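# Restack three cart parcels on the desk in order

## Task

Take the three parcels stacked on the cart and build the same stack on the desk, keeping the original bottom-to-top order. Finish with the gripper open and the robot moved away from the stack. The robot must not topple or be left leaning, and the stack must stand by itself, not held up by the robot.

## Robot and tools

ROBOT. A TidyBot++: a wheeled base about 0.54 m long, 0.50 m wide and 0.38 m tall, carrying one seven-joint arm with a two-finger gripper. The shoulder sits 0.12 m ahead of the base centre, 0.68 m up. At the start the arm is folded with the hand pointing down. Two cameras: base_camera (fixed on the base, facing forward) and wrist_camera (fisheye, looking along the hand).

FRAMES. Base frame: origin on the floor below the base centre, x ahead, y to the left, z up. hand_pose is reported in this frame and marks the spot between the finger pads; its z axis runs out along the fingers and the fingers close along its y axis. The odometry frame is where the base frame was when the scene began. base_odometry counts wheel rotation only, so wheel slip shows up as motion; heading is positive to the left, in -3.142 to 3.142. base_tilt is in degrees, forward and right positive. Readings carry about 1 degree of fixed bias plus noise.

execute_actions. Arguments: "actions" (a list holding one action, or empty to just read state and images) and optional "cameras" (list of base_camera, wrist_camera or all; omitted or null means all, [] means none). An action may contain:
- "base": exactly one key, each a relative move from where the base currently is, not a place to go to: translate_m (metres, forward positive, -2 to 2), strafe_m (metres, left positive, -2 to 2) or rotate_rad (radians, counter-clockwise from above positive, -6.3 to 6.3). The base is counted from its position in the last reported state.
- "joints": absolute targets by name, radians, one arm only: joint_1_rad (any angle; positive turns the arm clockwise seen from above, opposite to heading), joint_2_rad (shoulder, -2.249 to 2.249), joint_3_rad (any angle), joint_4_rad (elbow, -2.579 to 2.579), joint_5_rad (any angle), joint_6_rad (wrist, -2.099 to 2.099), joint_7_rad (any angle; with hand down, positive is counter-clockwise from above, and 1.57 opens the fingers toward the robot's left and right), and gripper_pos (unitless 0 open to 1 closed; pad gap roughly 85 x (1 - gripper_pos) mm). Unbounded joints go the short way, so turn in steps below half a revolution. Done tolerances: ±0.039 for joints 1-4, ±0.056 for 5-7, ±0.03 for the gripper.
- "speeds": caps for this action only: translate_m and strafe_m 0.05 to 0.5 m/s, rotate_rad 0.1 to 1.57 rad/s (top values are the defaults).
Base and joint motions begin together and may end separately. Any action is cut at 15 s, and a base move needing over 8.667 s at its speed is refused. Unknown keys or out-of-range numbers reject the whole call with no motion. Omitted joints or base may keep pushing to old targets.

ARM GEOMETRY. Upper arm 0.42 m, forearm 0.31 m, hand 0.31 m to the hand point. With joint_1_rad 0, joint_3_rad 3.14, joint_5_rad 0 the arm moves in the vertical plane along base x. Tilt from vertical (forward positive): upper arm = joint_2_rad, forearm = joint_2_rad - joint_4_rad, hand = that minus joint_6_rad. Forward reach from the shoulder is the sum of length x sin(tilt); height above it is the sum of length x cos(tilt). A downward hand reaches at most about 0.94 m above the floor, and only near the base. Closed fingertips stick out about 20 mm beyond the hand point.

RESULTS. base_status and joint_status give each motion's ending: done (for the base, only that the wheels turned the commanded amount, slip included), off_target (stopped short, maybe still pushing), contact_stop or time_out (target dropped, holding). For the gripper at 1, done means nothing was grasped; off_target means the fingers stopped on an object. "joint command not followed" with a "cause:" line means a self-collision check held back the arm targets (not checked against the base); the robot may retry them later. on_its_own lists motion you did not command. motor_effort is percent of maximum with the peak in brackets; it is noisy and biased. "ARM HIT" flags a hard hit on the base or arm itself. MOTOR HOT warns at 60 °C; an OVER-TEMPERATURE FAULT lets the arm sag, and joints then show limit_stop_at_motor_heat; resend targets. A torque fault freezes arm and gripper for 10 s while the base keeps going. The "pictures" line lists the image order.

ACCURACY. Friction and load make the hand land a centimetre or two off, more when stretched or carrying. To correct, send each joint its previous command plus (wanted minus read). Never command a loaded joint to its read angle; it will sink. Trust the camera images over hand_pose.

OTHER TOOLS. wait: "seconds" 0 to 10, no new command. zoom_image: "camera" (base_camera or wrist_camera) and "region" [x0, y0, x1, y1] in pixels of that camera's latest full image, at most 504 by 504. read_manual: licence text only. finished_scene: "scene" number; ends the scene for good, so only call it once the stack stands alone and the robot has let go and backed off.

AVOID. Driving while the arm is snagged high up (tipping risk), sideways shoves on a raised hand, driving the arm into things, dropping or knocking parcels, slamming. Loose objects may get brief nudges from outside. Fewer and quicker robot motions are better.

Each tool is called after ">>>" by a JSON object that holds its "fn" and its "kwargs", one argument or row to a line.

## Session

>>> {"fn": "execute_actions", "kwargs": {
  "actions": []
}}

Scene clock: 0.00 s.
base_odometry: x=+0.000 y=+0.000 heading=+0.000 (m, m, rad; odometry frame)
base_tilt: forward=-0.5 right=+0.3 (deg)
base_status: not commanded
joint_positions: joint_1_rad=+0.039 joint_2_rad=-0.371 joint_3_rad=+3.188 joint_4_rad=-2.520 joint_5_rad=+0.009 joint_6_rad=-0.887 joint_7_rad=+1.531 gripper_pos=+0.000
joint_status: not commanded
motor_effort: joint_1_rad=-1 joint_2_rad=-1 joint_3_rad=+0 joint_4_rad=+15 joint_5_rad=+0 joint_6_rad=+3 joint_7_rad=+1 (%)
hand_pose: x=+0.2626 y=-0.0111 z=+0.5928 quat_wxyz=(-0.004, +0.997, -0.059, +0.053) (m; base frame)
pictures: base_camera, wrist_camera
Images, in order (width x height): base_camera 644x364, wrist_camera 644x476.

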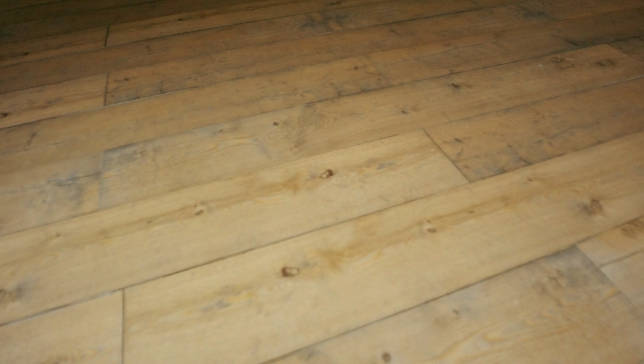

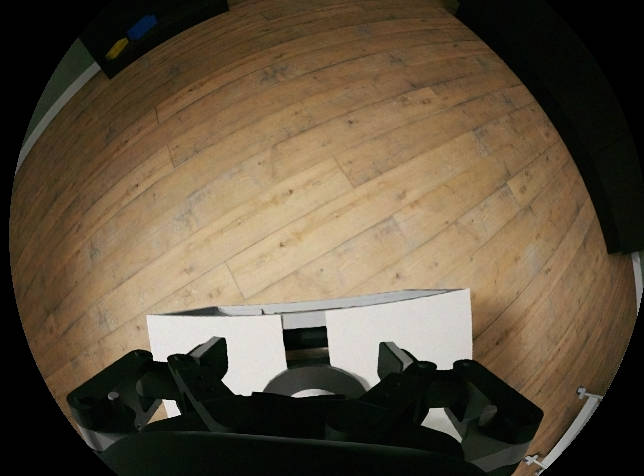

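>>> {"fn": "execute_actions", "kwargs": {
  "actions": [
    {"joints":{"joint_6_rad":0.2,"joint_1_rad":2.0}}
  ],
  "cameras": ["wrist_camera"]
}}

>>> {"fn": "execute_actions", "kwargs": {
  "actions": [
    {"joints":{"joint_1_rad":4.0}}
  ],
  "cameras": ["wrist_camera"]
}}

Scene clock: 3.37 s.
base_odometry: x=+0.000 y=+0.000 heading=+0.000 (m, m, rad; odometry frame)
base_tilt: forward=-0.4 right=+0.3 (deg)
base_status: not commanded
joint_positions: joint_1_rad=+1.988 joint_2_rad=-0.371 joint_3_rad=+3.188 joint_4_rad=-2.520 joint_5_rad=+0.009 joint_6_rad=+0.165 joint_7_rad=+1.531 gripper_pos=+0.000
joint_status: all done
motor_effort: joint_1_rad=-1(0) joint_2_rad=-5(5) joint_3_rad=+0(0) joint_4_rad=+19(19) joint_5_rad=+0(1) joint_6_rad=+11(10) joint_7_rad=+0(1) (%)
hand_pose: x=-0.0568 y=-0.3551 z=+0.7772 quat_wxyz=(+0.456, +0.427, -0.720, +0.302) (m; base frame)
pictures: wrist_camera
Images, in order (width x height): wrist_camera 644x476.

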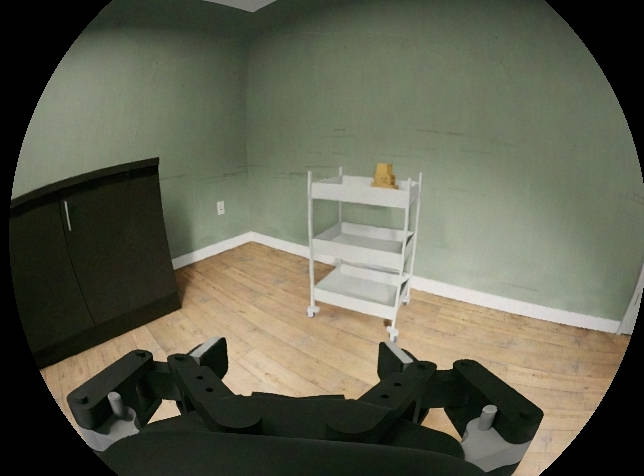

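Scene clock: 6.47 s.
base_odometry: x=+0.000 y=+0.000 heading=+0.000 (m, m, rad; odometry frame)
base_tilt: forward=-0.5 right=+0.3 (deg)
base_status: not commanded
joint_positions: joint_1_rad=+3.988 joint_2_rad=-0.371 joint_3_rad=+3.188 joint_4_rad=-2.520 joint_5_rad=+0.009 joint_6_rad=+0.165 joint_7_rad=+1.531 gripper_pos=+0.000
joint_status: all done
motor_effort: joint_1_rad=-1(2) joint_2_rad=-4(5) joint_3_rad=+0(0) joint_4_rad=+19(19) joint_5_rad=+0(0) joint_6_rad=+10(11) joint_7_rad=+1(0) (%)
hand_pose: x=-0.1308 y=+0.3076 z=+0.7772 quat_wxyz=(+0.500, -0.376, -0.748, -0.221) (m; base frame)
pictures: wrist_camera
Images, in order (width x height): wrist_camera 644x476.

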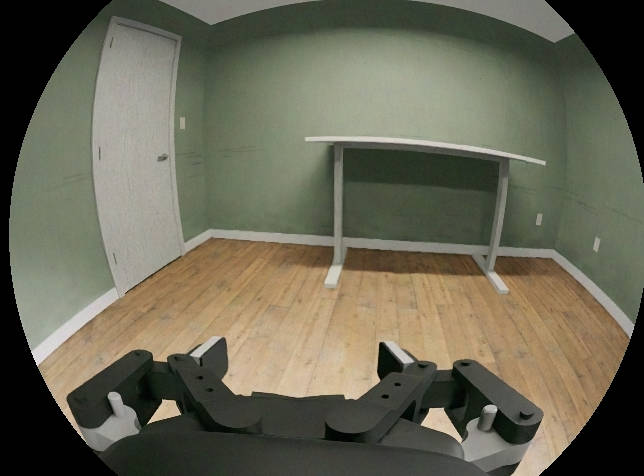

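>>> {"fn": "execute_actions", "kwargs": {
  "actions": [
    {"base":{"rotate_rad":-2.68},"joints":{"joint_1_rad":0,"joint_3_rad":3.14,"joint_7_rad":1.57,"joint_2_rad":-0.2,"joint_4_rad":-2.0,"joint_6_rad":-0.4}}
  ],
  "cameras": []
}}

>>> {"fn": "execute_actions", "kwargs": {
  "actions": [
    {"base":{"strafe_m":0.7}}
  ]
}}

Scene clock: 10.57 s.
base_odometry: x=+0.000 y=+0.000 heading=-2.679 (m, m, rad; odometry frame)
base_tilt: forward=-0.4 right=+0.3 (deg)
base_status: done
joint_positions: joint_1_rad=+6.270 joint_2_rad=-0.214 joint_3_rad=+3.155 joint_4_rad=-2.013 joint_5_rad=+0.009 joint_6_rad=-0.363 joint_7_rad=+1.532 gripper_pos=+0.000
joint_status: all done
motor_effort: joint_1_rad=+0(3) joint_2_rad=-12(13) joint_3_rad=+0(1) joint_4_rad=+21(22) joint_5_rad=+0(1) joint_6_rad=+10(10) joint_7_rad=+0(0) (%)
hand_pose: x=+0.5946 y=-0.0004 z=+0.8484 quat_wxyz=(+0.007, -0.882, +0.015, -0.470) (m; base frame)
pictures: none
No camera images: the call's "cameras" was empty. Leave "cameras" out to get every camera's image.

Scene clock: 13.33 s.
base_odometry: x=+0.312 y=-0.627 heading=-2.680 (m, m, rad; odometry frame)
base_tilt: forward=-0.4 right=+0.3 (deg)
base_status: done
joint_positions: joint_1_rad=+6.274 joint_2_rad=-0.213 joint_3_rad=+3.148 joint_4_rad=-2.012 joint_5_rad=+0.009 joint_6_rad=-0.363 joint_7_rad=+1.532 gripper_pos=+0.000
joint_status: not commanded
motor_effort: joint_1_rad=-1(2) joint_2_rad=-12(12) joint_3_rad=+0(2) joint_4_rad=+21(21) joint_5_rad=+0(0) joint_6_rad=+11(10) joint_7_rad=+0(0) (%)
hand_pose: x=+0.5946 y=+0.0019 z=+0.8482 quat_wxyz=(+0.007, -0.882, +0.013, -0.470) (m; base frame)
pictures: base_camera, wrist_camera
Images, in order (width x height): base_camera 644x364, wrist_camera 644x476.

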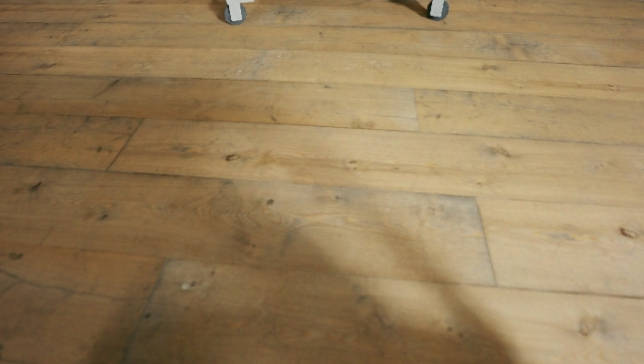

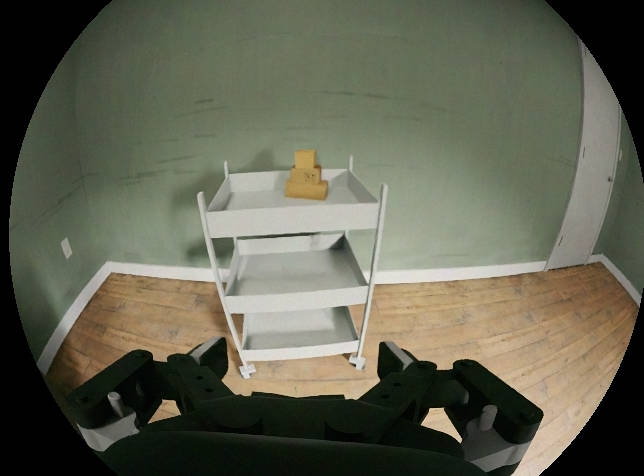

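>>> {"fn": "execute_actions", "kwargs": {
  "actions": [
    {"base":{"translate_m":0.55},"joints":{"joint_2_rad":0.1,"joint_4_rad":-1.5,"joint_6_rad":-1.0}}
  ]
}}

>>> {"fn": "zoom_image", "kwargs": {
  "camera": "wrist_camera",
  "region": [160, 60, 480, 340]
}}

Scene clock: 16.40 s.
base_odometry: x=-0.181 y=-0.872 heading=-2.680 (m, m, rad; odometry frame)
base_tilt: forward=-0.4 right=+0.2 (deg)
base_status: done
joint_positions: joint_1_rad=+6.274 joint_2_rad=+0.105 joint_3_rad=+3.148 joint_4_rad=-1.508 joint_5_rad=+0.009 joint_6_rad=-0.964 joint_7_rad=+1.532 gripper_pos=+0.000
joint_status: all done
motor_effort: joint_1_rad=-1(1) joint_2_rad=-22(25) joint_3_rad=+0(1) joint_4_rad=+20(22) joint_5_rad=+0(0) joint_6_rad=+7(9) joint_7_rad=+0(0) (%)
hand_pose: x=+0.6439 y=+0.0011 z=+0.8241 quat_wxyz=(+0.001, -0.960, +0.015, -0.279) (m; base frame)
pictures: base_camera, wrist_camera
Images, in order (width x height): base_camera 644x364, wrist_camera 644x476.

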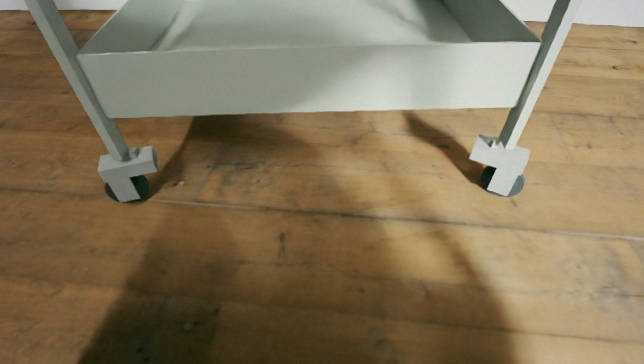

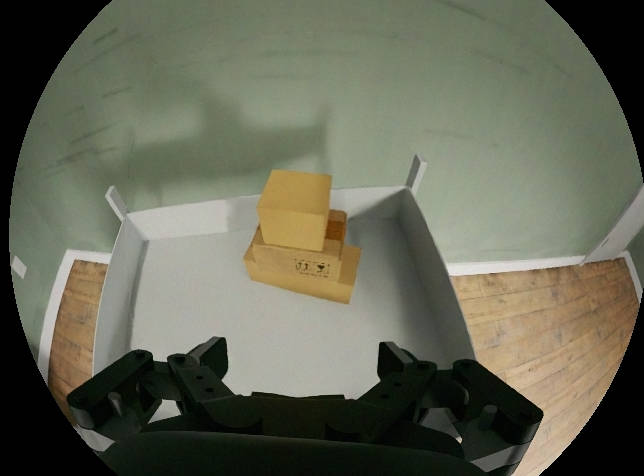

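Region (160, 60, 480, 340) of wrist_camera's 644x476 image, scaled by 1.575; it fills the top 441 rows of this view, and the rest is white.

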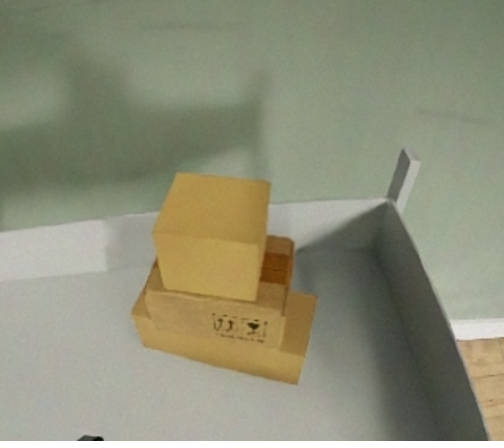

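>>> {"fn": "execute_actions", "kwargs": {
  "actions": [
    {"base":{"strafe_m":-0.85},"joints":{"joint_2_rad":-0.2,"joint_4_rad":-1.7,"joint_6_rad":-0.85}}
  ],
  "cameras": []
}}

>>> {"fn": "execute_actions", "kwargs": {
  "actions": [
    {"base":{"rotate_rad":1.37}}
  ],
  "cameras": []
}}

>>> {"fn": "execute_actions", "kwargs": {
  "actions": [
    {"base":{"strafe_m":-0.6},"joints":{"joint_2_rad":0.2,"joint_4_rad":-1.3}}
  ]
}}

Scene clock: 20.53 s.
base_odometry: x=-0.560 y=-0.111 heading=-2.680 (m, m, rad; odometry frame)
base_tilt: forward=-0.4 right=+0.3 (deg)
base_status: done
joint_positions: joint_1_rad=+6.275 joint_2_rad=-0.202 joint_3_rad=+3.147 joint_4_rad=-1.687 joint_5_rad=+0.009 joint_6_rad=-0.886 joint_7_rad=+1.532 gripper_pos=+0.000
joint_status: all done
motor_effort: joint_1_rad=-1(1) joint_2_rad=-12(24) joint_3_rad=+0(2) joint_4_rad=+21(20) joint_5_rad=+0(1) joint_6_rad=+9(10) joint_7_rad=+0(1) (%)
hand_pose: x=+0.5647 y=+0.0005 z=+0.8973 quat_wxyz=(+0.004, -0.927, +0.015, -0.376) (m; base frame)
pictures: none
No camera images: the call's "cameras" was empty. Leave "cameras" out to get every camera's image.

Scene clock: 22.70 s.
base_odometry: x=-0.560 y=-0.111 heading=-1.310 (m, m, rad; odometry frame)
base_tilt: forward=-0.4 right=+0.2 (deg)
base_status: done
joint_positions: joint_1_rad=+6.277 joint_2_rad=-0.202 joint_3_rad=+3.140 joint_4_rad=-1.688 joint_5_rad=+0.009 joint_6_rad=-0.883 joint_7_rad=+1.533 gripper_pos=+0.000
joint_status: not commanded
motor_effort: joint_1_rad=-1(1) joint_2_rad=-12(14) joint_3_rad=+0(2) joint_4_rad=+21(21) joint_5_rad=-1(0) joint_6_rad=+9(9) joint_7_rad=+1(0) (%)
hand_pose: x=+0.5653 y=+0.0029 z=+0.8978 quat_wxyz=(+0.004, -0.926, +0.013, -0.377) (m; base frame)
pictures: none
No camera images: the call's "cameras" was empty. Leave "cameras" out to get every camera's image.

Scene clock: 25.27 s.
base_odometry: x=-1.140 y=-0.267 heading=-1.310 (m, m, rad; odometry frame)
base_tilt: forward=-0.4 right=+0.3 (deg)
base_status: done
joint_positions: joint_1_rad=+6.280 joint_2_rad=+0.202 joint_3_rad=+3.140 joint_4_rad=-1.312 joint_5_rad=+0.009 joint_6_rad=-0.883 joint_7_rad=+1.533 gripper_pos=+0.000
joint_status: all done
motor_effort: joint_1_rad=-1(3) joint_2_rad=-26(28) joint_3_rad=-1(3) joint_4_rad=+20(21) joint_5_rad=+0(1) joint_6_rad=+8(9) joint_7_rad=+1(0) (%)
hand_pose: x=+0.7282 y=+0.0024 z=+0.8828 quat_wxyz=(+0.004, -0.931, +0.014, -0.364) (m; base frame)
pictures: base_camera, wrist_camera
Images, in order (width x height): base_camera 644x364, wrist_camera 644x476.

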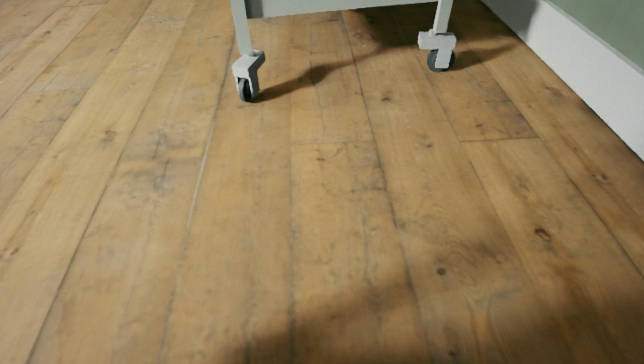

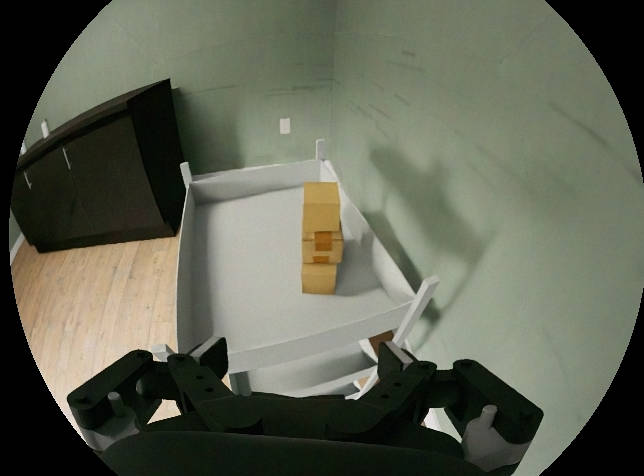

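>>> {"fn": "execute_actions", "kwargs": {
  "actions": [
    {"base":{"strafe_m":-0.02},"joints":{"joint_2_rad":0.15,"joint_4_rad":-1.75,"joint_6_rad":-0.46,"joint_7_rad":1.61}}
  ]
}}

>>> {"fn": "execute_actions", "kwargs": {
  "actions": [
    {"base":{"translate_m":0.1}}
  ]
}}

Scene clock: 27.70 s.
base_odometry: x=-1.159 y=-0.272 heading=-1.309 (m, m, rad; odometry frame)
base_tilt: forward=-0.4 right=+0.3 (deg)
base_status: done
joint_positions: joint_1_rad=+6.287 joint_2_rad=+0.162 joint_3_rad=+3.142 joint_4_rad=-1.742 joint_5_rad=+0.009 joint_6_rad=-0.496 joint_7_rad=+1.573 gripper_pos=+0.000
joint_status: all done
motor_effort: joint_1_rad=-1(3) joint_2_rad=-24(26) joint_3_rad=+0(2) joint_4_rad=+20(21) joint_5_rad=+0(1) joint_6_rad=+9(9) joint_7_rad=+1(0) (%)
hand_pose: x=+0.6942 y=-0.0021 z=+0.7645 quat_wxyz=(-0.004, -0.932, -0.002, -0.362) (m; base frame)
pictures: base_camera, wrist_camera
Images, in order (width x height): base_camera 644x364, wrist_camera 644x476.

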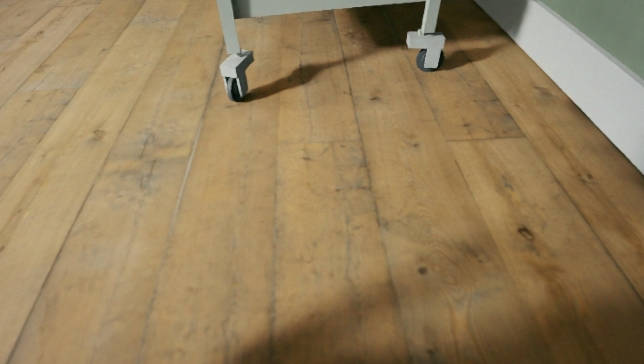

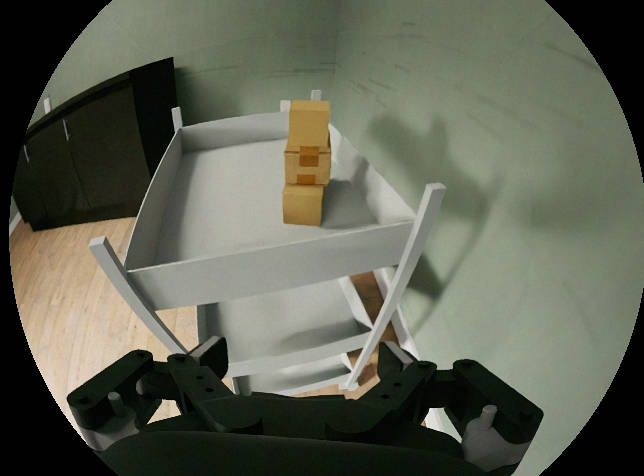

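Scene clock: 28.93 s.
base_odometry: x=-1.134 y=-0.369 heading=-1.309 (m, m, rad; odometry frame)
base_tilt: forward=-0.4 right=+0.3 (deg)
base_status: done
joint_positions: joint_1_rad=+6.287 joint_2_rad=+0.157 joint_3_rad=+3.142 joint_4_rad=-1.743 joint_5_rad=+0.009 joint_6_rad=-0.493 joint_7_rad=+1.573 gripper_pos=+0.000
joint_status: not commanded
motor_effort: joint_1_rad=-1(0) joint_2_rad=-23(27) joint_3_rad=+0(1) joint_4_rad=+20(21) joint_5_rad=-1(1) joint_6_rad=+9(9) joint_7_rad=+1(0) (%)
hand_pose: x=+0.6942 y=-0.0021 z=+0.7677 quat_wxyz=(-0.004, -0.931, -0.002, -0.366) (m; base frame)
pictures: base_camera, wrist_camera
Images, in order (width x height): base_camera 644x364, wrist_camera 644x476.

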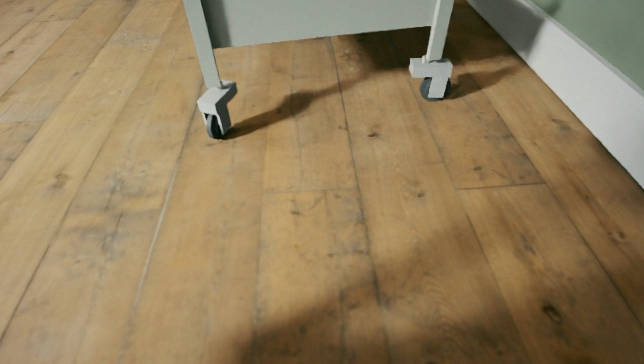

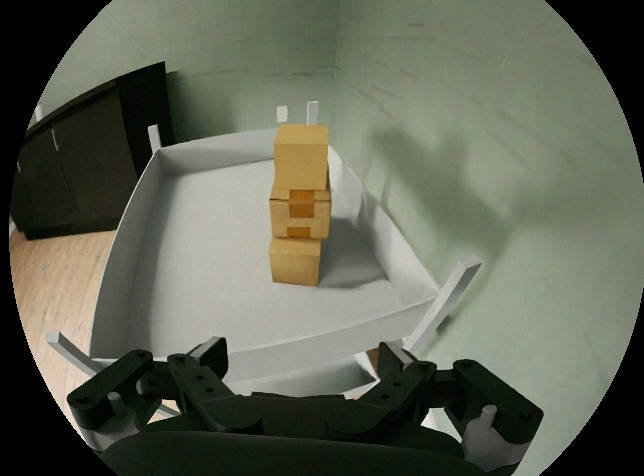

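>>> {"fn": "execute_actions", "kwargs": {
  "actions": [
    {"base":{"strafe_m":0.015}}
  ],
  "cameras": []
}}

>>> {"fn": "execute_actions", "kwargs": {
  "actions": [
    {"base":{"translate_m":0.09}}
  ],
  "cameras": []
}}

>>> {"fn": "execute_actions", "kwargs": {
  "actions": [
    {"joints":{"joint_2_rad":0.235,"joint_4_rad":-1.904,"joint_6_rad":-0.18}}
  ],
  "cameras": ["wrist_camera"]
}}

Scene clock: 31.07 s.
base_odometry: x=-1.119 y=-0.365 heading=-1.309 (m, m, rad; odometry frame)
base_tilt: forward=-0.5 right=+0.2 (deg)
base_status: done
joint_positions: joint_1_rad=+6.283 joint_2_rad=+0.157 joint_3_rad=+3.141 joint_4_rad=-1.743 joint_5_rad=+0.009 joint_6_rad=-0.493 joint_7_rad=+1.573 gripper_pos=+0.000
joint_status: not commanded
motor_effort: joint_1_rad=+0(3) joint_2_rad=-23(25) joint_3_rad=+0(2) joint_4_rad=+20(20) joint_5_rad=-1(1) joint_6_rad=+8(9) joint_7_rad=+0(0) (%)
hand_pose: x=+0.6942 y=+0.0005 z=+0.7678 quat_wxyz=(-0.003, -0.931, -0.004, -0.366) (m; base frame)
pictures: none
No camera images: the call's "cameras" was empty. Leave "cameras" out to get every camera's image.

Scene clock: 32.27 s.
base_odometry: x=-1.095 y=-0.452 heading=-1.309 (m, m, rad; odometry frame)
base_tilt: forward=-0.5 right=+0.3 (deg)
base_status: done
joint_positions: joint_1_rad=+6.283 joint_2_rad=+0.156 joint_3_rad=+3.141 joint_4_rad=-1.743 joint_5_rad=+0.009 joint_6_rad=-0.492 joint_7_rad=+1.573 gripper_pos=+0.000
joint_status: not commanded
motor_effort: joint_1_rad=-1(2) joint_2_rad=-24(27) joint_3_rad=+0(1) joint_4_rad=+20(21) joint_5_rad=-1(0) joint_6_rad=+9(9) joint_7_rad=+0(1) (%)
hand_pose: x=+0.6942 y=+0.0005 z=+0.7681 quat_wxyz=(-0.003, -0.931, -0.004, -0.366) (m; base frame)
pictures: none
No camera images: the call's "cameras" was empty. Leave "cameras" out to get every camera's image.

Scene clock: 33.37 s.
base_odometry: x=-1.095 y=-0.452 heading=-1.309 (m, m, rad; odometry frame)
base_tilt: forward=-0.4 right=+0.3 (deg)
base_status: not commanded
joint_positions: joint_1_rad=+6.283 joint_2_rad=+0.236 joint_3_rad=+3.141 joint_4_rad=-1.901 joint_5_rad=+0.009 joint_6_rad=-0.216 joint_7_rad=+1.573 gripper_pos=+0.000
joint_status: all done
motor_effort: joint_1_rad=-1(1) joint_2_rad=-25(28) joint_3_rad=+0(1) joint_4_rad=+18(20) joint_5_rad=+0(0) joint_6_rad=+9(9) joint_7_rad=+0(1) (%)
hand_pose: x=+0.7036 y=+0.0012 z=+0.7031 quat_wxyz=(-0.003, -0.923, -0.005, -0.384) (m; base frame)
pictures: wrist_camera
Images, in order (width x height): wrist_camera 644x476.

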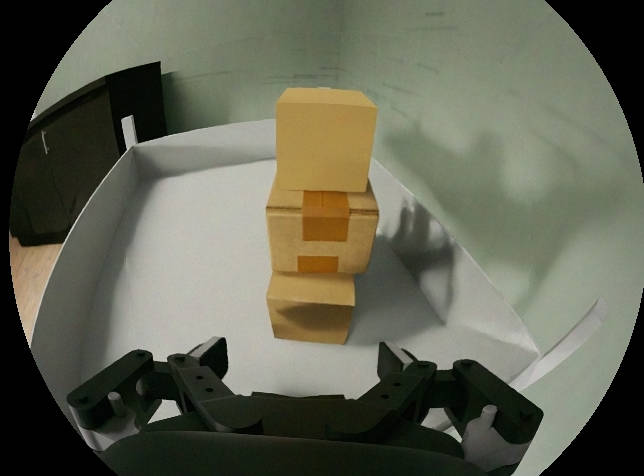

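>>> {"fn": "execute_actions", "kwargs": {
  "actions": [
    {"base":{"strafe_m":-0.006},"joints":{"joint_2_rad":0.3,"joint_4_rad":-1.958,"joint_6_rad":-0.065}}
  ],
  "cameras": []
}}

>>> {"fn": "execute_actions", "kwargs": {
  "actions": [
    {"base":{"translate_m":0.04},"speeds":{"translate_m":0.05}}
  ],
  "cameras": ["wrist_camera"]
}}

Scene clock: 34.87 s.
base_odometry: x=-1.101 y=-0.454 heading=-1.309 (m, m, rad; odometry frame)
base_tilt: forward=-0.4 right=+0.3 (deg)
base_status: done
joint_positions: joint_1_rad=+6.283 joint_2_rad=+0.284 joint_3_rad=+3.141 joint_4_rad=-1.935 joint_5_rad=+0.009 joint_6_rad=-0.085 joint_7_rad=+1.577 gripper_pos=+0.000
joint_status: all done
motor_effort: joint_1_rad=+0(3) joint_2_rad=-24(25) joint_3_rad=+0(2) joint_4_rad=+15(19) joint_5_rad=-1(2) joint_6_rad=+7(9) joint_7_rad=+0(1) (%)
hand_pose: x=+0.7189 y=+0.0018 z=+0.6878 quat_wxyz=(-0.003, -0.913, -0.007, -0.407) (m; base frame)
pictures: none
No camera images: the call's "cameras" was empty. Leave "cameras" out to get every camera's image.

Scene clock: 36.10 s.
base_odometry: x=-1.091 y=-0.493 heading=-1.309 (m, m, rad; odometry frame)
base_tilt: forward=-0.4 right=+0.3 (deg)
base_status: done
joint_positions: joint_1_rad=+6.283 joint_2_rad=+0.296 joint_3_rad=+3.141 joint_4_rad=-1.948 joint_5_rad=+0.009 joint_6_rad=-0.085 joint_7_rad=+1.577 gripper_pos=+0.000
joint_status: not commanded
motor_effort: joint_1_rad=-1(2) joint_2_rad=-26(28) joint_3_rad=+0(1) joint_4_rad=+17(18) joint_5_rad=-1(1) joint_6_rad=+9(10) joint_7_rad=+0(0) (%)
hand_pose: x=+0.7136 y=+0.0018 z=+0.6746 quat_wxyz=(-0.003, -0.918, -0.007, -0.396) (m; base frame)
pictures: wrist_camera
Images, in order (width x height): wrist_camera 644x476.

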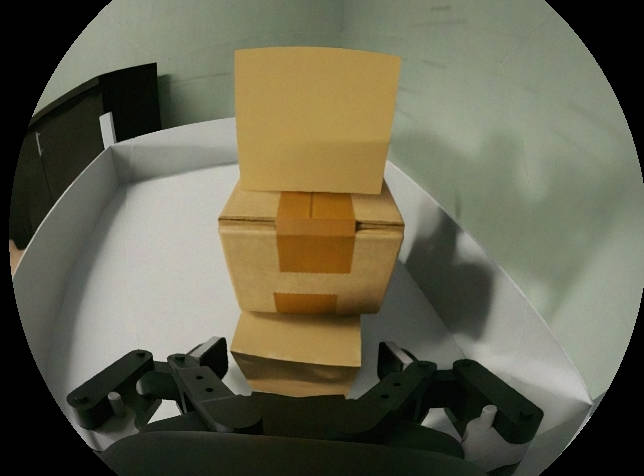

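>>> {"fn": "execute_actions", "kwargs": {
  "actions": [
    {"base":{"strafe_m":0.004},"joints":{"gripper_pos":1}}
  ],
  "cameras": ["wrist_camera"]
}}

>>> {"fn": "execute_actions", "kwargs": {
  "actions": [
    {"joints":{"joint_2_rad":0.235,"joint_4_rad":-1.90,"joint_6_rad":-0.23}}
  ],
  "cameras": ["wrist_camera"]
}}

Scene clock: 37.63 s.
base_odometry: x=-1.087 y=-0.492 heading=-1.309 (m, m, rad; odometry frame)
base_tilt: forward=-0.4 right=+0.2 (deg)
base_status: done
joint_positions: joint_1_rad=+6.283 joint_2_rad=+0.292 joint_3_rad=+3.141 joint_4_rad=-1.948 joint_5_rad=+0.009 joint_6_rad=-0.083 joint_7_rad=+1.577 gripper_pos=+0.436
joint_status: gripper_pos off_target (ended at +0.436, target +1.000)
motor_effort: joint_1_rad=-1(4) joint_2_rad=-24(27) joint_3_rad=-1(3) joint_4_rad=+15(19) joint_5_rad=-1(0) joint_6_rad=+6(11) joint_7_rad=+0(1) (%)
hand_pose: x=+0.7138 y=+0.0019 z=+0.6770 quat_wxyz=(-0.003, -0.917, -0.007, -0.398) (m; base frame)
pictures: wrist_camera
Images, in order (width x height): wrist_camera 644x476.

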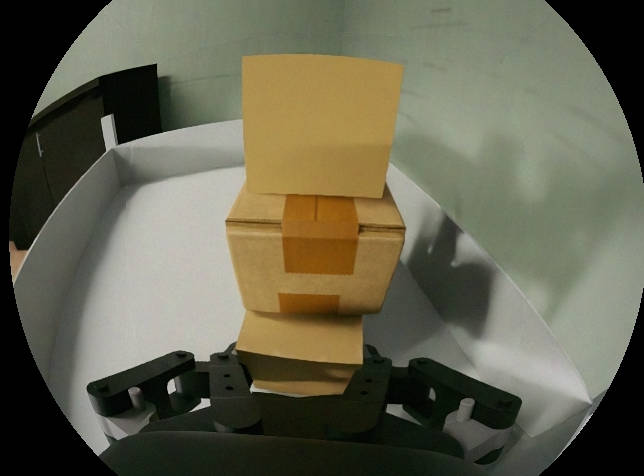

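Scene clock: 38.47 s.
base_odometry: x=-1.087 y=-0.492 heading=-1.309 (m, m, rad; odometry frame)
base_tilt: forward=-0.4 right=+0.3 (deg)
base_status: not commanded
joint_positions: joint_1_rad=+6.283 joint_2_rad=+0.256 joint_3_rad=+3.141 joint_4_rad=-1.918 joint_5_rad=+0.009 joint_6_rad=-0.211 joint_7_rad=+1.577 gripper_pos=+0.436
joint_status: all done
motor_effort: joint_1_rad=-1(1) joint_2_rad=-28(29) joint_3_rad=+0(1) joint_4_rad=+20(20) joint_5_rad=+0(1) joint_6_rad=+10(10) joint_7_rad=+0(0) (%)
hand_pose: x=+0.6982 y=+0.0016 z=+0.6845 quat_wxyz=(-0.003, -0.929, -0.007, -0.370) (m; base frame)
pictures: wrist_camera
Images, in order (width x height): wrist_camera 644x476.

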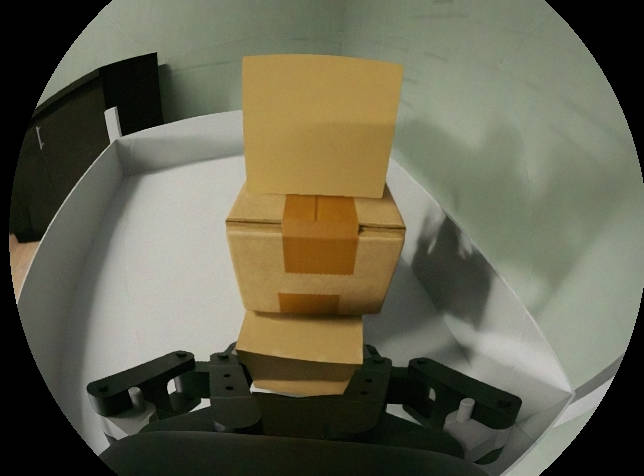

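>>> {"fn": "execute_actions", "kwargs": {
  "actions": [
    {"joints":{"joint_4_rad":-1.75,"joint_6_rad":-0.33}}
  ],
  "cameras": []
}}

>>> {"fn": "execute_actions", "kwargs": {
  "actions": [
    {"joints":{"joint_4_rad":-1.55,"joint_6_rad":-0.53}}
  ],
  "cameras": ["wrist_camera"]
}}

>>> {"fn": "execute_actions", "kwargs": {
  "actions": [
    {"joints":{"joint_4_rad":-1.35,"joint_6_rad":-0.73}}
  ],
  "cameras": []
}}

>>> {"fn": "execute_actions", "kwargs": {
  "actions": [
    {"joints":{"joint_4_rad":-1.15,"joint_6_rad":-0.93},"base":{"translate_m":-0.3},"speeds":{"translate_m":0.2}}
  ],
  "cameras": ["wrist_camera"]
}}

Scene clock: 40.27 s.
base_odometry: x=-1.087 y=-0.492 heading=-1.309 (m, m, rad; odometry frame)
base_tilt: forward=-0.4 right=+0.2 (deg)
base_status: not commanded
joint_positions: joint_1_rad=+6.283 joint_2_rad=+0.254 joint_3_rad=+3.141 joint_4_rad=-1.765 joint_5_rad=+0.009 joint_6_rad=-0.307 joint_7_rad=+1.577 gripper_pos=+0.436
joint_status: all done
motor_effort: joint_1_rad=-1(0) joint_2_rad=-29(29) joint_3_rad=+0(0) joint_4_rad=+22(22) joint_5_rad=+0(1) joint_6_rad=+11(11) joint_7_rad=+0(1) (%)
hand_pose: x=+0.7346 y=+0.0014 z=+0.7395 quat_wxyz=(-0.004, -0.918, -0.007, -0.397) (m; base frame)
pictures: none
No camera images: the call's "cameras" was empty. Leave "cameras" out to get every camera's image.

Scene clock: 41.50 s.
base_odometry: x=-1.087 y=-0.492 heading=-1.309 (m, m, rad; odometry frame)
base_tilt: forward=-0.4 right=+0.3 (deg)
base_status: not commanded
joint_positions: joint_1_rad=+6.283 joint_2_rad=+0.252 joint_3_rad=+3.141 joint_4_rad=-1.568 joint_5_rad=+0.009 joint_6_rad=-0.507 joint_7_rad=+1.577 gripper_pos=+0.436
joint_status: all done
motor_effort: joint_1_rad=+0(1) joint_2_rad=-30(31) joint_3_rad=+0(0) joint_4_rad=+23(24) joint_5_rad=+0(0) joint_6_rad=+10(12) joint_7_rad=+1(0) (%)
hand_pose: x=+0.7551 y=+0.0009 z=+0.7980 quat_wxyz=(-0.004, -0.918, -0.006, -0.396) (m; base frame)
pictures: wrist_camera
Images, in order (width x height): wrist_camera 644x476.

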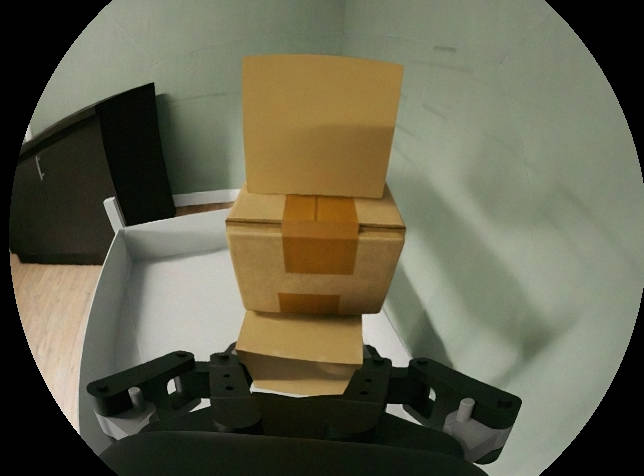

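Scene clock: 42.73 s.
base_odometry: x=-1.087 y=-0.492 heading=-1.309 (m, m, rad; odometry frame)
base_tilt: forward=-0.4 right=+0.3 (deg)
base_status: not commanded
joint_positions: joint_1_rad=+6.283 joint_2_rad=+0.251 joint_3_rad=+3.141 joint_4_rad=-1.368 joint_5_rad=+0.009 joint_6_rad=-0.707 joint_7_rad=+1.577 gripper_pos=+0.436
joint_status: all done
motor_effort: joint_1_rad=-1(0) joint_2_rad=-30(32) joint_3_rad=+0(0) joint_4_rad=+23(25) joint_5_rad=-1(1) joint_6_rad=+11(12) joint_7_rad=+0(1) (%)
hand_pose: x=+0.7640 y=+0.0004 z=+0.8609 quat_wxyz=(-0.005, -0.918, -0.005, -0.397) (m; base frame)
pictures: none
No camera images: the call's "cameras" was empty. Leave "cameras" out to get every camera's image.

Scene clock: 44.97 s.
base_odometry: x=-1.165 y=-0.201 heading=-1.309 (m, m, rad; odometry frame)
base_tilt: forward=-0.4 right=+0.3 (deg)
base_status: done
joint_positions: joint_1_rad=+6.283 joint_2_rad=+0.247 joint_3_rad=+3.141 joint_4_rad=-1.168 joint_5_rad=+0.009 joint_6_rad=-0.910 joint_7_rad=+1.577 gripper_pos=+0.436
joint_status: all done
motor_effort: joint_1_rad=-1(3) joint_2_rad=-31(34) joint_3_rad=+0(2) joint_4_rad=+23(25) joint_5_rad=-1(1) joint_6_rad=+11(12) joint_7_rad=+1(1) (%)
hand_pose: x=+0.7592 y=-0.0002 z=+0.9254 quat_wxyz=(-0.005, -0.918, -0.004, -0.397) (m; base frame)
pictures: wrist_camera
Images, in order (width x height): wrist_camera 644x476.

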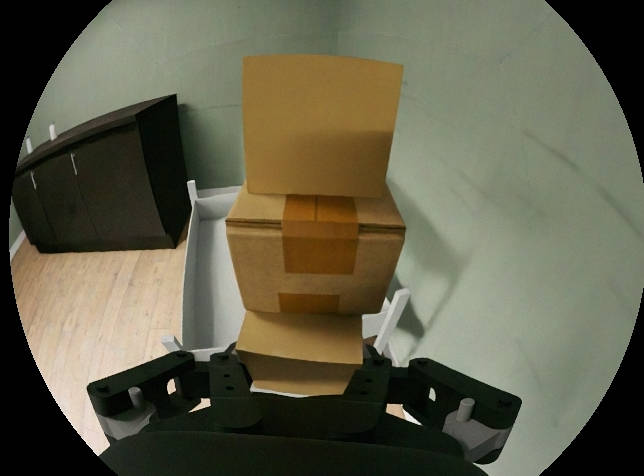

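>>> {"fn": "execute_actions", "kwargs": {
  "actions": [
    {"base":{"strafe_m":1.1},"speeds":{"strafe_m":0.25}}
  ],
  "cameras": []
}}

>>> {"fn": "execute_actions", "kwargs": {
  "actions": [
    {"base":{"rotate_rad":-2.94},"speeds":{"rotate_rad":0.45}}
  ]
}}

Scene clock: 50.83 s.
base_odometry: x=-0.102 y=+0.083 heading=-1.309 (m, m, rad; odometry frame)
base_tilt: forward=-0.4 right=+0.2 (deg)
base_status: done
joint_positions: joint_1_rad=+6.282 joint_2_rad=+0.247 joint_3_rad=+3.141 joint_4_rad=-1.168 joint_5_rad=+0.009 joint_6_rad=-0.911 joint_7_rad=+1.577 gripper_pos=+0.436
joint_status: not commanded
motor_effort: joint_1_rad=+0(5) joint_2_rad=-31(32) joint_3_rad=+0(3) joint_4_rad=+23(24) joint_5_rad=+0(2) joint_6_rad=+11(11) joint_7_rad=+1(0) (%)
hand_pose: x=+0.7592 y=+0.0006 z=+0.9253 quat_wxyz=(-0.005, -0.918, -0.005, -0.397) (m; base frame)
pictures: none
No camera images: the call's "cameras" was empty. Leave "cameras" out to get every camera's image.

Scene clock: 58.17 s.
base_odometry: x=-0.102 y=+0.083 heading=+2.035 (m, m, rad; odometry frame)
base_tilt: forward=-0.4 right=+0.3 (deg)
base_status: done
joint_positions: joint_1_rad=+6.286 joint_2_rad=+0.247 joint_3_rad=+3.143 joint_4_rad=-1.168 joint_5_rad=+0.009 joint_6_rad=-0.911 joint_7_rad=+1.577 gripper_pos=+0.436
joint_status: not commanded
motor_effort: joint_1_rad=+0(5) joint_2_rad=-30(32) joint_3_rad=+0(3) joint_4_rad=+23(24) joint_5_rad=+0(1) joint_6_rad=+11(11) joint_7_rad=+0(1) (%)
hand_pose: x=+0.7592 y=-0.0034 z=+0.9253 quat_wxyz=(-0.006, -0.918, -0.002, -0.397) (m; base frame)
pictures: base_camera, wrist_camera
Images, in order (width x height): base_camera 644x364, wrist_camera 644x476.

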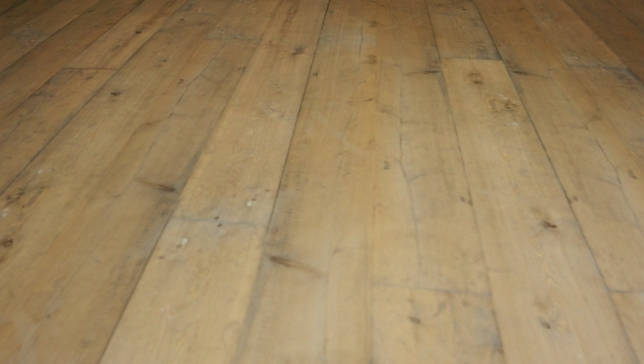

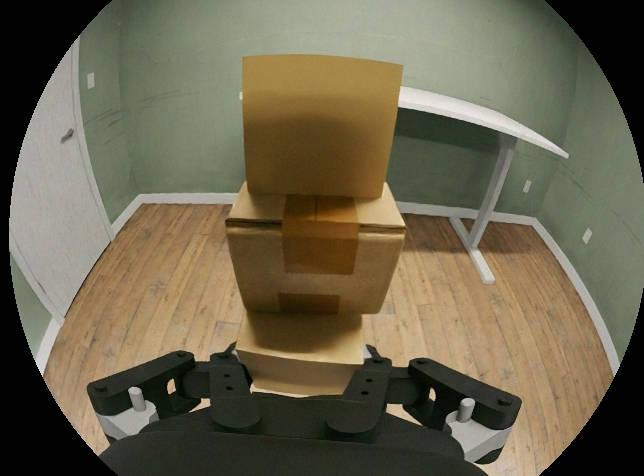

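>>> {"fn": "execute_actions", "kwargs": {
  "actions": [
    {"base":{"strafe_m":-0.3},"speeds":{"strafe_m":0.25},"joints":{"joint_4_rad":-0.95,"joint_6_rad":-1.13}}
  ],
  "cameras": ["wrist_camera"]
}}

>>> {"fn": "execute_actions", "kwargs": {
  "actions": [
    {"base":{"translate_m":0.35},"speeds":{"translate_m":0.25}}
  ]
}}

Scene clock: 60.50 s.
base_odometry: x=+0.167 y=+0.217 heading=+2.034 (m, m, rad; odometry frame)
base_tilt: forward=-0.5 right=+0.3 (deg)
base_status: done
joint_positions: joint_1_rad=+6.285 joint_2_rad=+0.246 joint_3_rad=+3.143 joint_4_rad=-0.969 joint_5_rad=+0.009 joint_6_rad=-1.107 joint_7_rad=+1.577 gripper_pos=+0.436
joint_status: all done
motor_effort: joint_1_rad=-1(3) joint_2_rad=-30(33) joint_3_rad=+0(2) joint_4_rad=+22(24) joint_5_rad=+0(1) joint_6_rad=+11(11) joint_7_rad=+1(1) (%)
hand_pose: x=+0.7438 y=-0.0027 z=+0.9869 quat_wxyz=(-0.006, -0.917, -0.002, -0.398) (m; base frame)
pictures: wrist_camera
Images, in order (width x height): wrist_camera 644x476.

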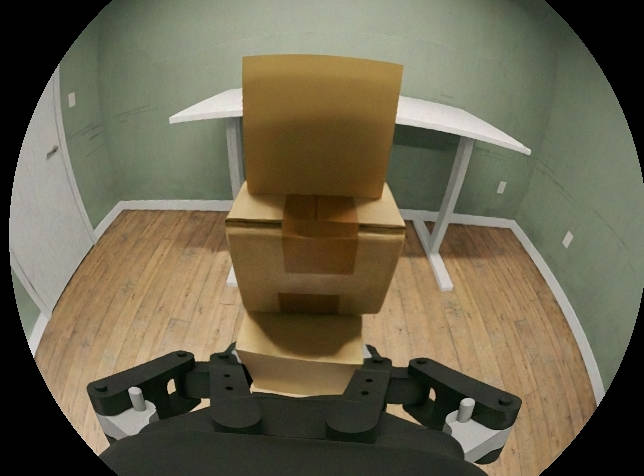

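Scene clock: 62.77 s.
base_odometry: x=+0.010 y=+0.531 heading=+2.034 (m, m, rad; odometry frame)
base_tilt: forward=-0.5 right=+0.2 (deg)
base_status: done
joint_positions: joint_1_rad=+6.285 joint_2_rad=+0.252 joint_3_rad=+3.143 joint_4_rad=-0.968 joint_5_rad=+0.009 joint_6_rad=-1.110 joint_7_rad=+1.577 gripper_pos=+0.436
joint_status: not commanded
motor_effort: joint_1_rad=-1(3) joint_2_rad=-29(32) joint_3_rad=+0(1) joint_4_rad=+22(23) joint_5_rad=+0(1) joint_6_rad=+11(11) joint_7_rad=+0(0) (%)
hand_pose: x=+0.7447 y=-0.0027 z=+0.9830 quat_wxyz=(-0.006, -0.919, -0.002, -0.395) (m; base frame)
pictures: base_camera, wrist_camera
Images, in order (width x height): base_camera 644x364, wrist_camera 644x476.

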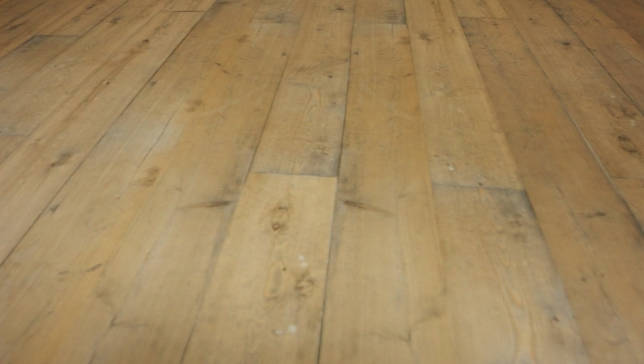

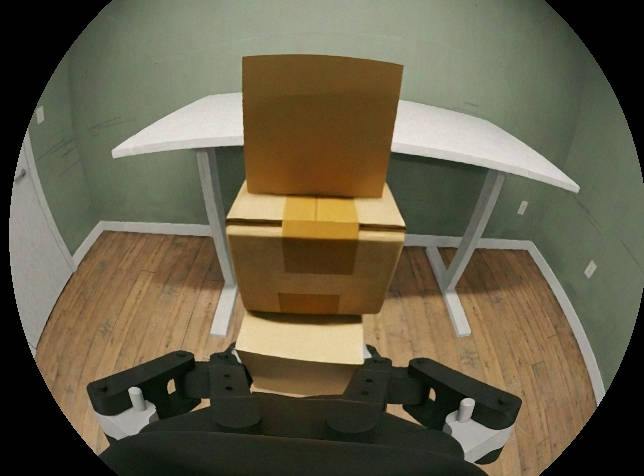

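>>> {"fn": "execute_actions", "kwargs": {
  "actions": [
    {"base":{"translate_m":0.38},"speeds":{"translate_m":0.25}}
  ]
}}

Scene clock: 65.43 s.
base_odometry: x=-0.159 y=+0.871 heading=+2.033 (m, m, rad; odometry frame)
base_tilt: forward=-0.5 right=+0.3 (deg)
base_status: done
joint_positions: joint_1_rad=+6.285 joint_2_rad=+0.252 joint_3_rad=+3.143 joint_4_rad=-0.968 joint_5_rad=+0.009 joint_6_rad=-1.112 joint_7_rad=+1.577 gripper_pos=+0.436
joint_status: not commanded
motor_effort: joint_1_rad=-1(2) joint_2_rad=-30(32) joint_3_rad=-1(1) joint_4_rad=+23(23) joint_5_rad=-1(1) joint_6_rad=+11(12) joint_7_rad=+1(0) (%)
hand_pose: x=+0.7445 y=-0.0027 z=+0.9825 quat_wxyz=(-0.006, -0.919, -0.002, -0.394) (m; base frame)
pictures: base_camera, wrist_camera
Images, in order (width x height): base_camera 644x364, wrist_camera 644x476.

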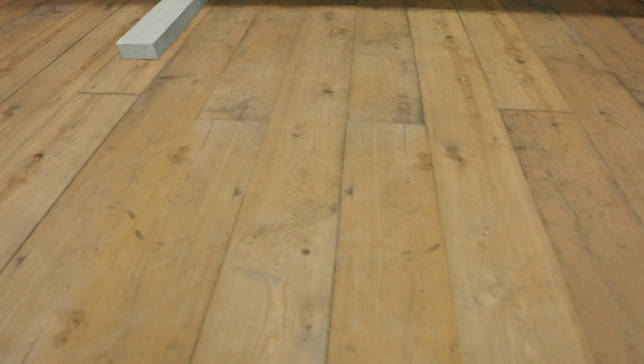

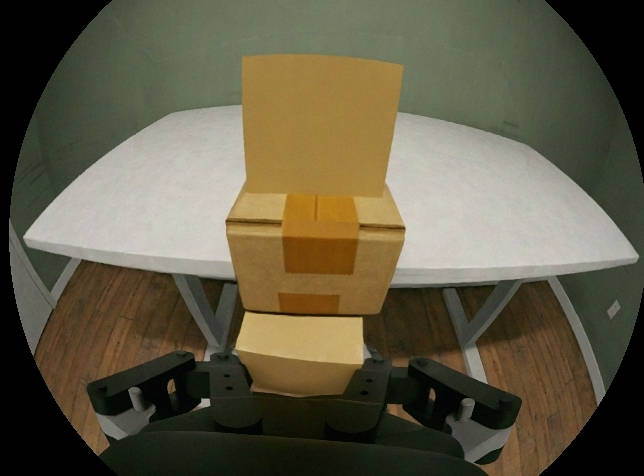

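>>> {"fn": "execute_actions", "kwargs": {
  "actions": [
    {"base":{"translate_m":0.3},"speeds":{"translate_m":0.25}}
  ],
  "cameras": []
}}

>>> {"fn": "execute_actions", "kwargs": {
  "actions": [
    {"joints":{"joint_4_rad":-1.11,"joint_6_rad":-0.93}}
  ],
  "cameras": ["wrist_camera"]
}}

>>> {"fn": "execute_actions", "kwargs": {
  "actions": [
    {"joints":{"joint_4_rad":-1.17,"joint_6_rad":-0.87}}
  ],
  "cameras": ["wrist_camera"]
}}

Scene clock: 67.90 s.
base_odometry: x=-0.293 y=+1.140 heading=+2.033 (m, m, rad; odometry frame)
base_tilt: forward=-0.4 right=+0.2 (deg)
base_status: done
joint_positions: joint_1_rad=+6.285 joint_2_rad=+0.252 joint_3_rad=+3.143 joint_4_rad=-0.968 joint_5_rad=+0.009 joint_6_rad=-1.113 joint_7_rad=+1.577 gripper_pos=+0.436
joint_status: not commanded
motor_effort: joint_1_rad=-1(2) joint_2_rad=-30(32) joint_3_rad=+0(1) joint_4_rad=+22(23) joint_5_rad=-1(1) joint_6_rad=+11(12) joint_7_rad=+1(1) (%)
hand_pose: x=+0.7443 y=-0.0027 z=+0.9823 quat_wxyz=(-0.006, -0.919, -0.002, -0.393) (m; base frame)
pictures: none
No camera images: the call's "cameras" was empty. Leave "cameras" out to get every camera's image.

Scene clock: 69.00 s.
base_odometry: x=-0.293 y=+1.140 heading=+2.033 (m, m, rad; odometry frame)
base_tilt: forward=-0.4 right=+0.3 (deg)
base_status: not commanded
joint_positions: joint_1_rad=+6.285 joint_2_rad=+0.231 joint_3_rad=+3.143 joint_4_rad=-1.091 joint_5_rad=+0.009 joint_6_rad=-0.965 joint_7_rad=+1.577 gripper_pos=+0.436
joint_status: all done
motor_effort: joint_1_rad=-1(0) joint_2_rad=-24(30) joint_3_rad=+0(0) joint_4_rad=+19(22) joint_5_rad=-1(1) joint_6_rad=+9(10) joint_7_rad=+0(0) (%)
hand_pose: x=+0.7550 y=-0.0026 z=+0.9647 quat_wxyz=(-0.006, -0.910, -0.002, -0.415) (m; base frame)
pictures: wrist_camera
Images, in order (width x height): wrist_camera 644x476.

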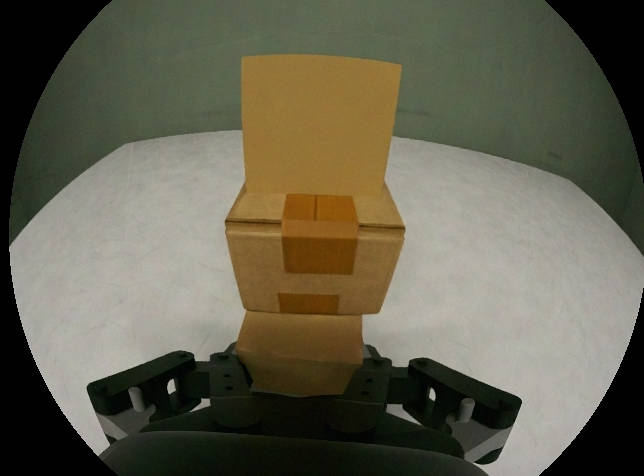

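Scene clock: 69.77 s.
base_odometry: x=-0.293 y=+1.140 heading=+2.033 (m, m, rad; odometry frame)
base_tilt: forward=-0.5 right=+0.3 (deg)
base_status: not commanded
joint_positions: joint_1_rad=+6.285 joint_2_rad=+0.213 joint_3_rad=+3.143 joint_4_rad=-1.140 joint_5_rad=+0.009 joint_6_rad=-0.898 joint_7_rad=+1.577 gripper_pos=+0.436
joint_status: all done
motor_effort: joint_1_rad=-1(1) joint_2_rad=-21(25) joint_3_rad=+0(1) joint_4_rad=+17(20) joint_5_rad=-1(1) joint_6_rad=+8(10) joint_7_rad=+0(0) (%)
hand_pose: x=+0.7570 y=-0.0025 z=+0.9650 quat_wxyz=(-0.006, -0.903, -0.003, -0.431) (m; base frame)
pictures: wrist_camera
Images, in order (width x height): wrist_camera 644x476.

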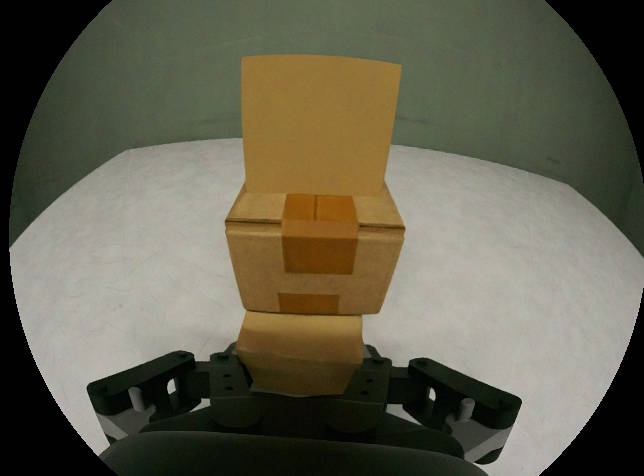

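Already in contact; re-level and release.

>>> {"fn": "execute_actions", "kwargs": {
  "actions": [
    {"joints":{"joint_4_rad":-1.08,"joint_6_rad":-1.01}}
  ],
  "cameras": []
}}

>>> {"fn": "execute_actions", "kwargs": {
  "actions": [
    {"joints":{"gripper_pos":0,"joint_2_rad":0.2}}
  ],
  "cameras": ["wrist_camera"]
}}

>>> {"fn": "execute_actions", "kwargs": {
  "actions": [
    {"base":{"translate_m":-0.4}}
  ],
  "cameras": ["wrist_camera"]
}}

Scene clock: 70.97 s.
base_odometry: x=-0.293 y=+1.140 heading=+2.033 (m, m, rad; odometry frame)
base_tilt: forward=-0.4 right=+0.3 (deg)
base_status: not commanded
joint_positions: joint_1_rad=+6.285 joint_2_rad=+0.232 joint_3_rad=+3.143 joint_4_rad=-1.087 joint_5_rad=+0.009 joint_6_rad=-0.971 joint_7_rad=+1.577 gripper_pos=+0.436
joint_status: all done
motor_effort: joint_1_rad=+0(1) joint_2_rad=-26(28) joint_3_rad=+0(0) joint_4_rad=+19(21) joint_5_rad=-1(1) joint_6_rad=+9(11) joint_7_rad=+1(0) (%)
hand_pose: x=+0.7542 y=-0.0026 z=+0.9648 quat_wxyz=(-0.006, -0.911, -0.002, -0.413) (m; base frame)
pictures: none
No camera images: the call's "cameras" was empty. Leave "cameras" out to get every camera's image.

Scene clock: 72.10 s.
base_odometry: x=-0.293 y=+1.140 heading=+2.033 (m, m, rad; odometry frame)
base_tilt: forward=-0.4 right=+0.3 (deg)
base_status: not commanded
joint_positions: joint_1_rad=+6.285 joint_2_rad=+0.209 joint_3_rad=+3.143 joint_4_rad=-1.088 joint_5_rad=+0.009 joint_6_rad=-0.986 joint_7_rad=+1.577 gripper_pos=+0.000
joint_status: all done
motor_effort: joint_1_rad=-1(1) joint_2_rad=-26(30) joint_3_rad=+0(0) joint_4_rad=+21(23) joint_5_rad=+0(1) joint_6_rad=+9(12) joint_7_rad=+1(0) (%)
hand_pose: x=+0.7444 y=-0.0026 z=+0.9754 quat_wxyz=(-0.006, -0.909, -0.002, -0.416) (m; base frame)
pictures: wrist_camera
Images, in order (width x height): wrist_camera 644x476.

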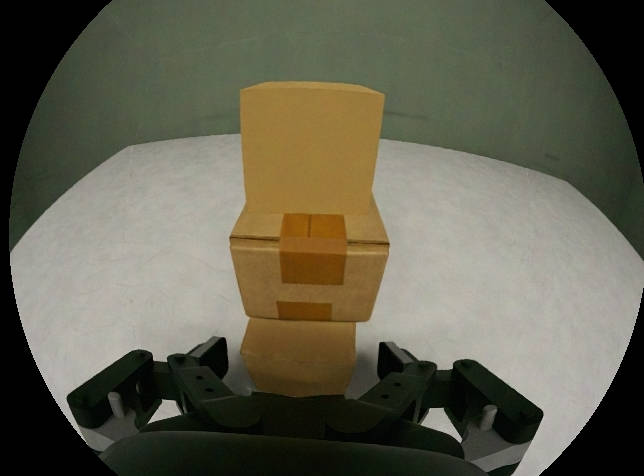

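Scene clock: 74.43 s.
base_odometry: x=-0.114 y=+0.782 heading=+2.033 (m, m, rad; odometry frame)
base_tilt: forward=-0.4 right=+0.2 (deg)
base_status: done
joint_positions: joint_1_rad=+6.284 joint_2_rad=+0.195 joint_3_rad=+3.142 joint_4_rad=-1.086 joint_5_rad=+0.009 joint_6_rad=-0.986 joint_7_rad=+1.577 gripper_pos=+0.000
joint_status: not commanded
motor_effort: joint_1_rad=-1(3) joint_2_rad=-26(31) joint_3_rad=+0(3) joint_4_rad=+20(22) joint_5_rad=-1(1) joint_6_rad=+9(10) joint_7_rad=+1(0) (%)
hand_pose: x=+0.7405 y=-0.0020 z=+0.9850 quat_wxyz=(-0.006, -0.906, -0.003, -0.424) (m; base frame)
pictures: wrist_camera
Images, in order (width x height): wrist_camera 644x476.

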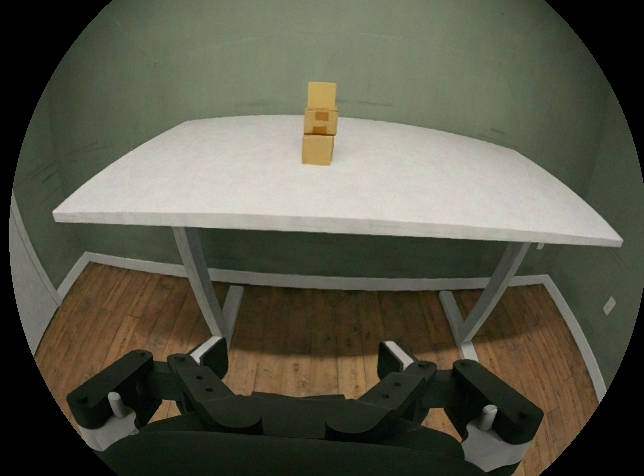

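>>> {"fn": "finished_scene", "kwargs": {
  "scene": 1
}}

The scene is finished: the task was done.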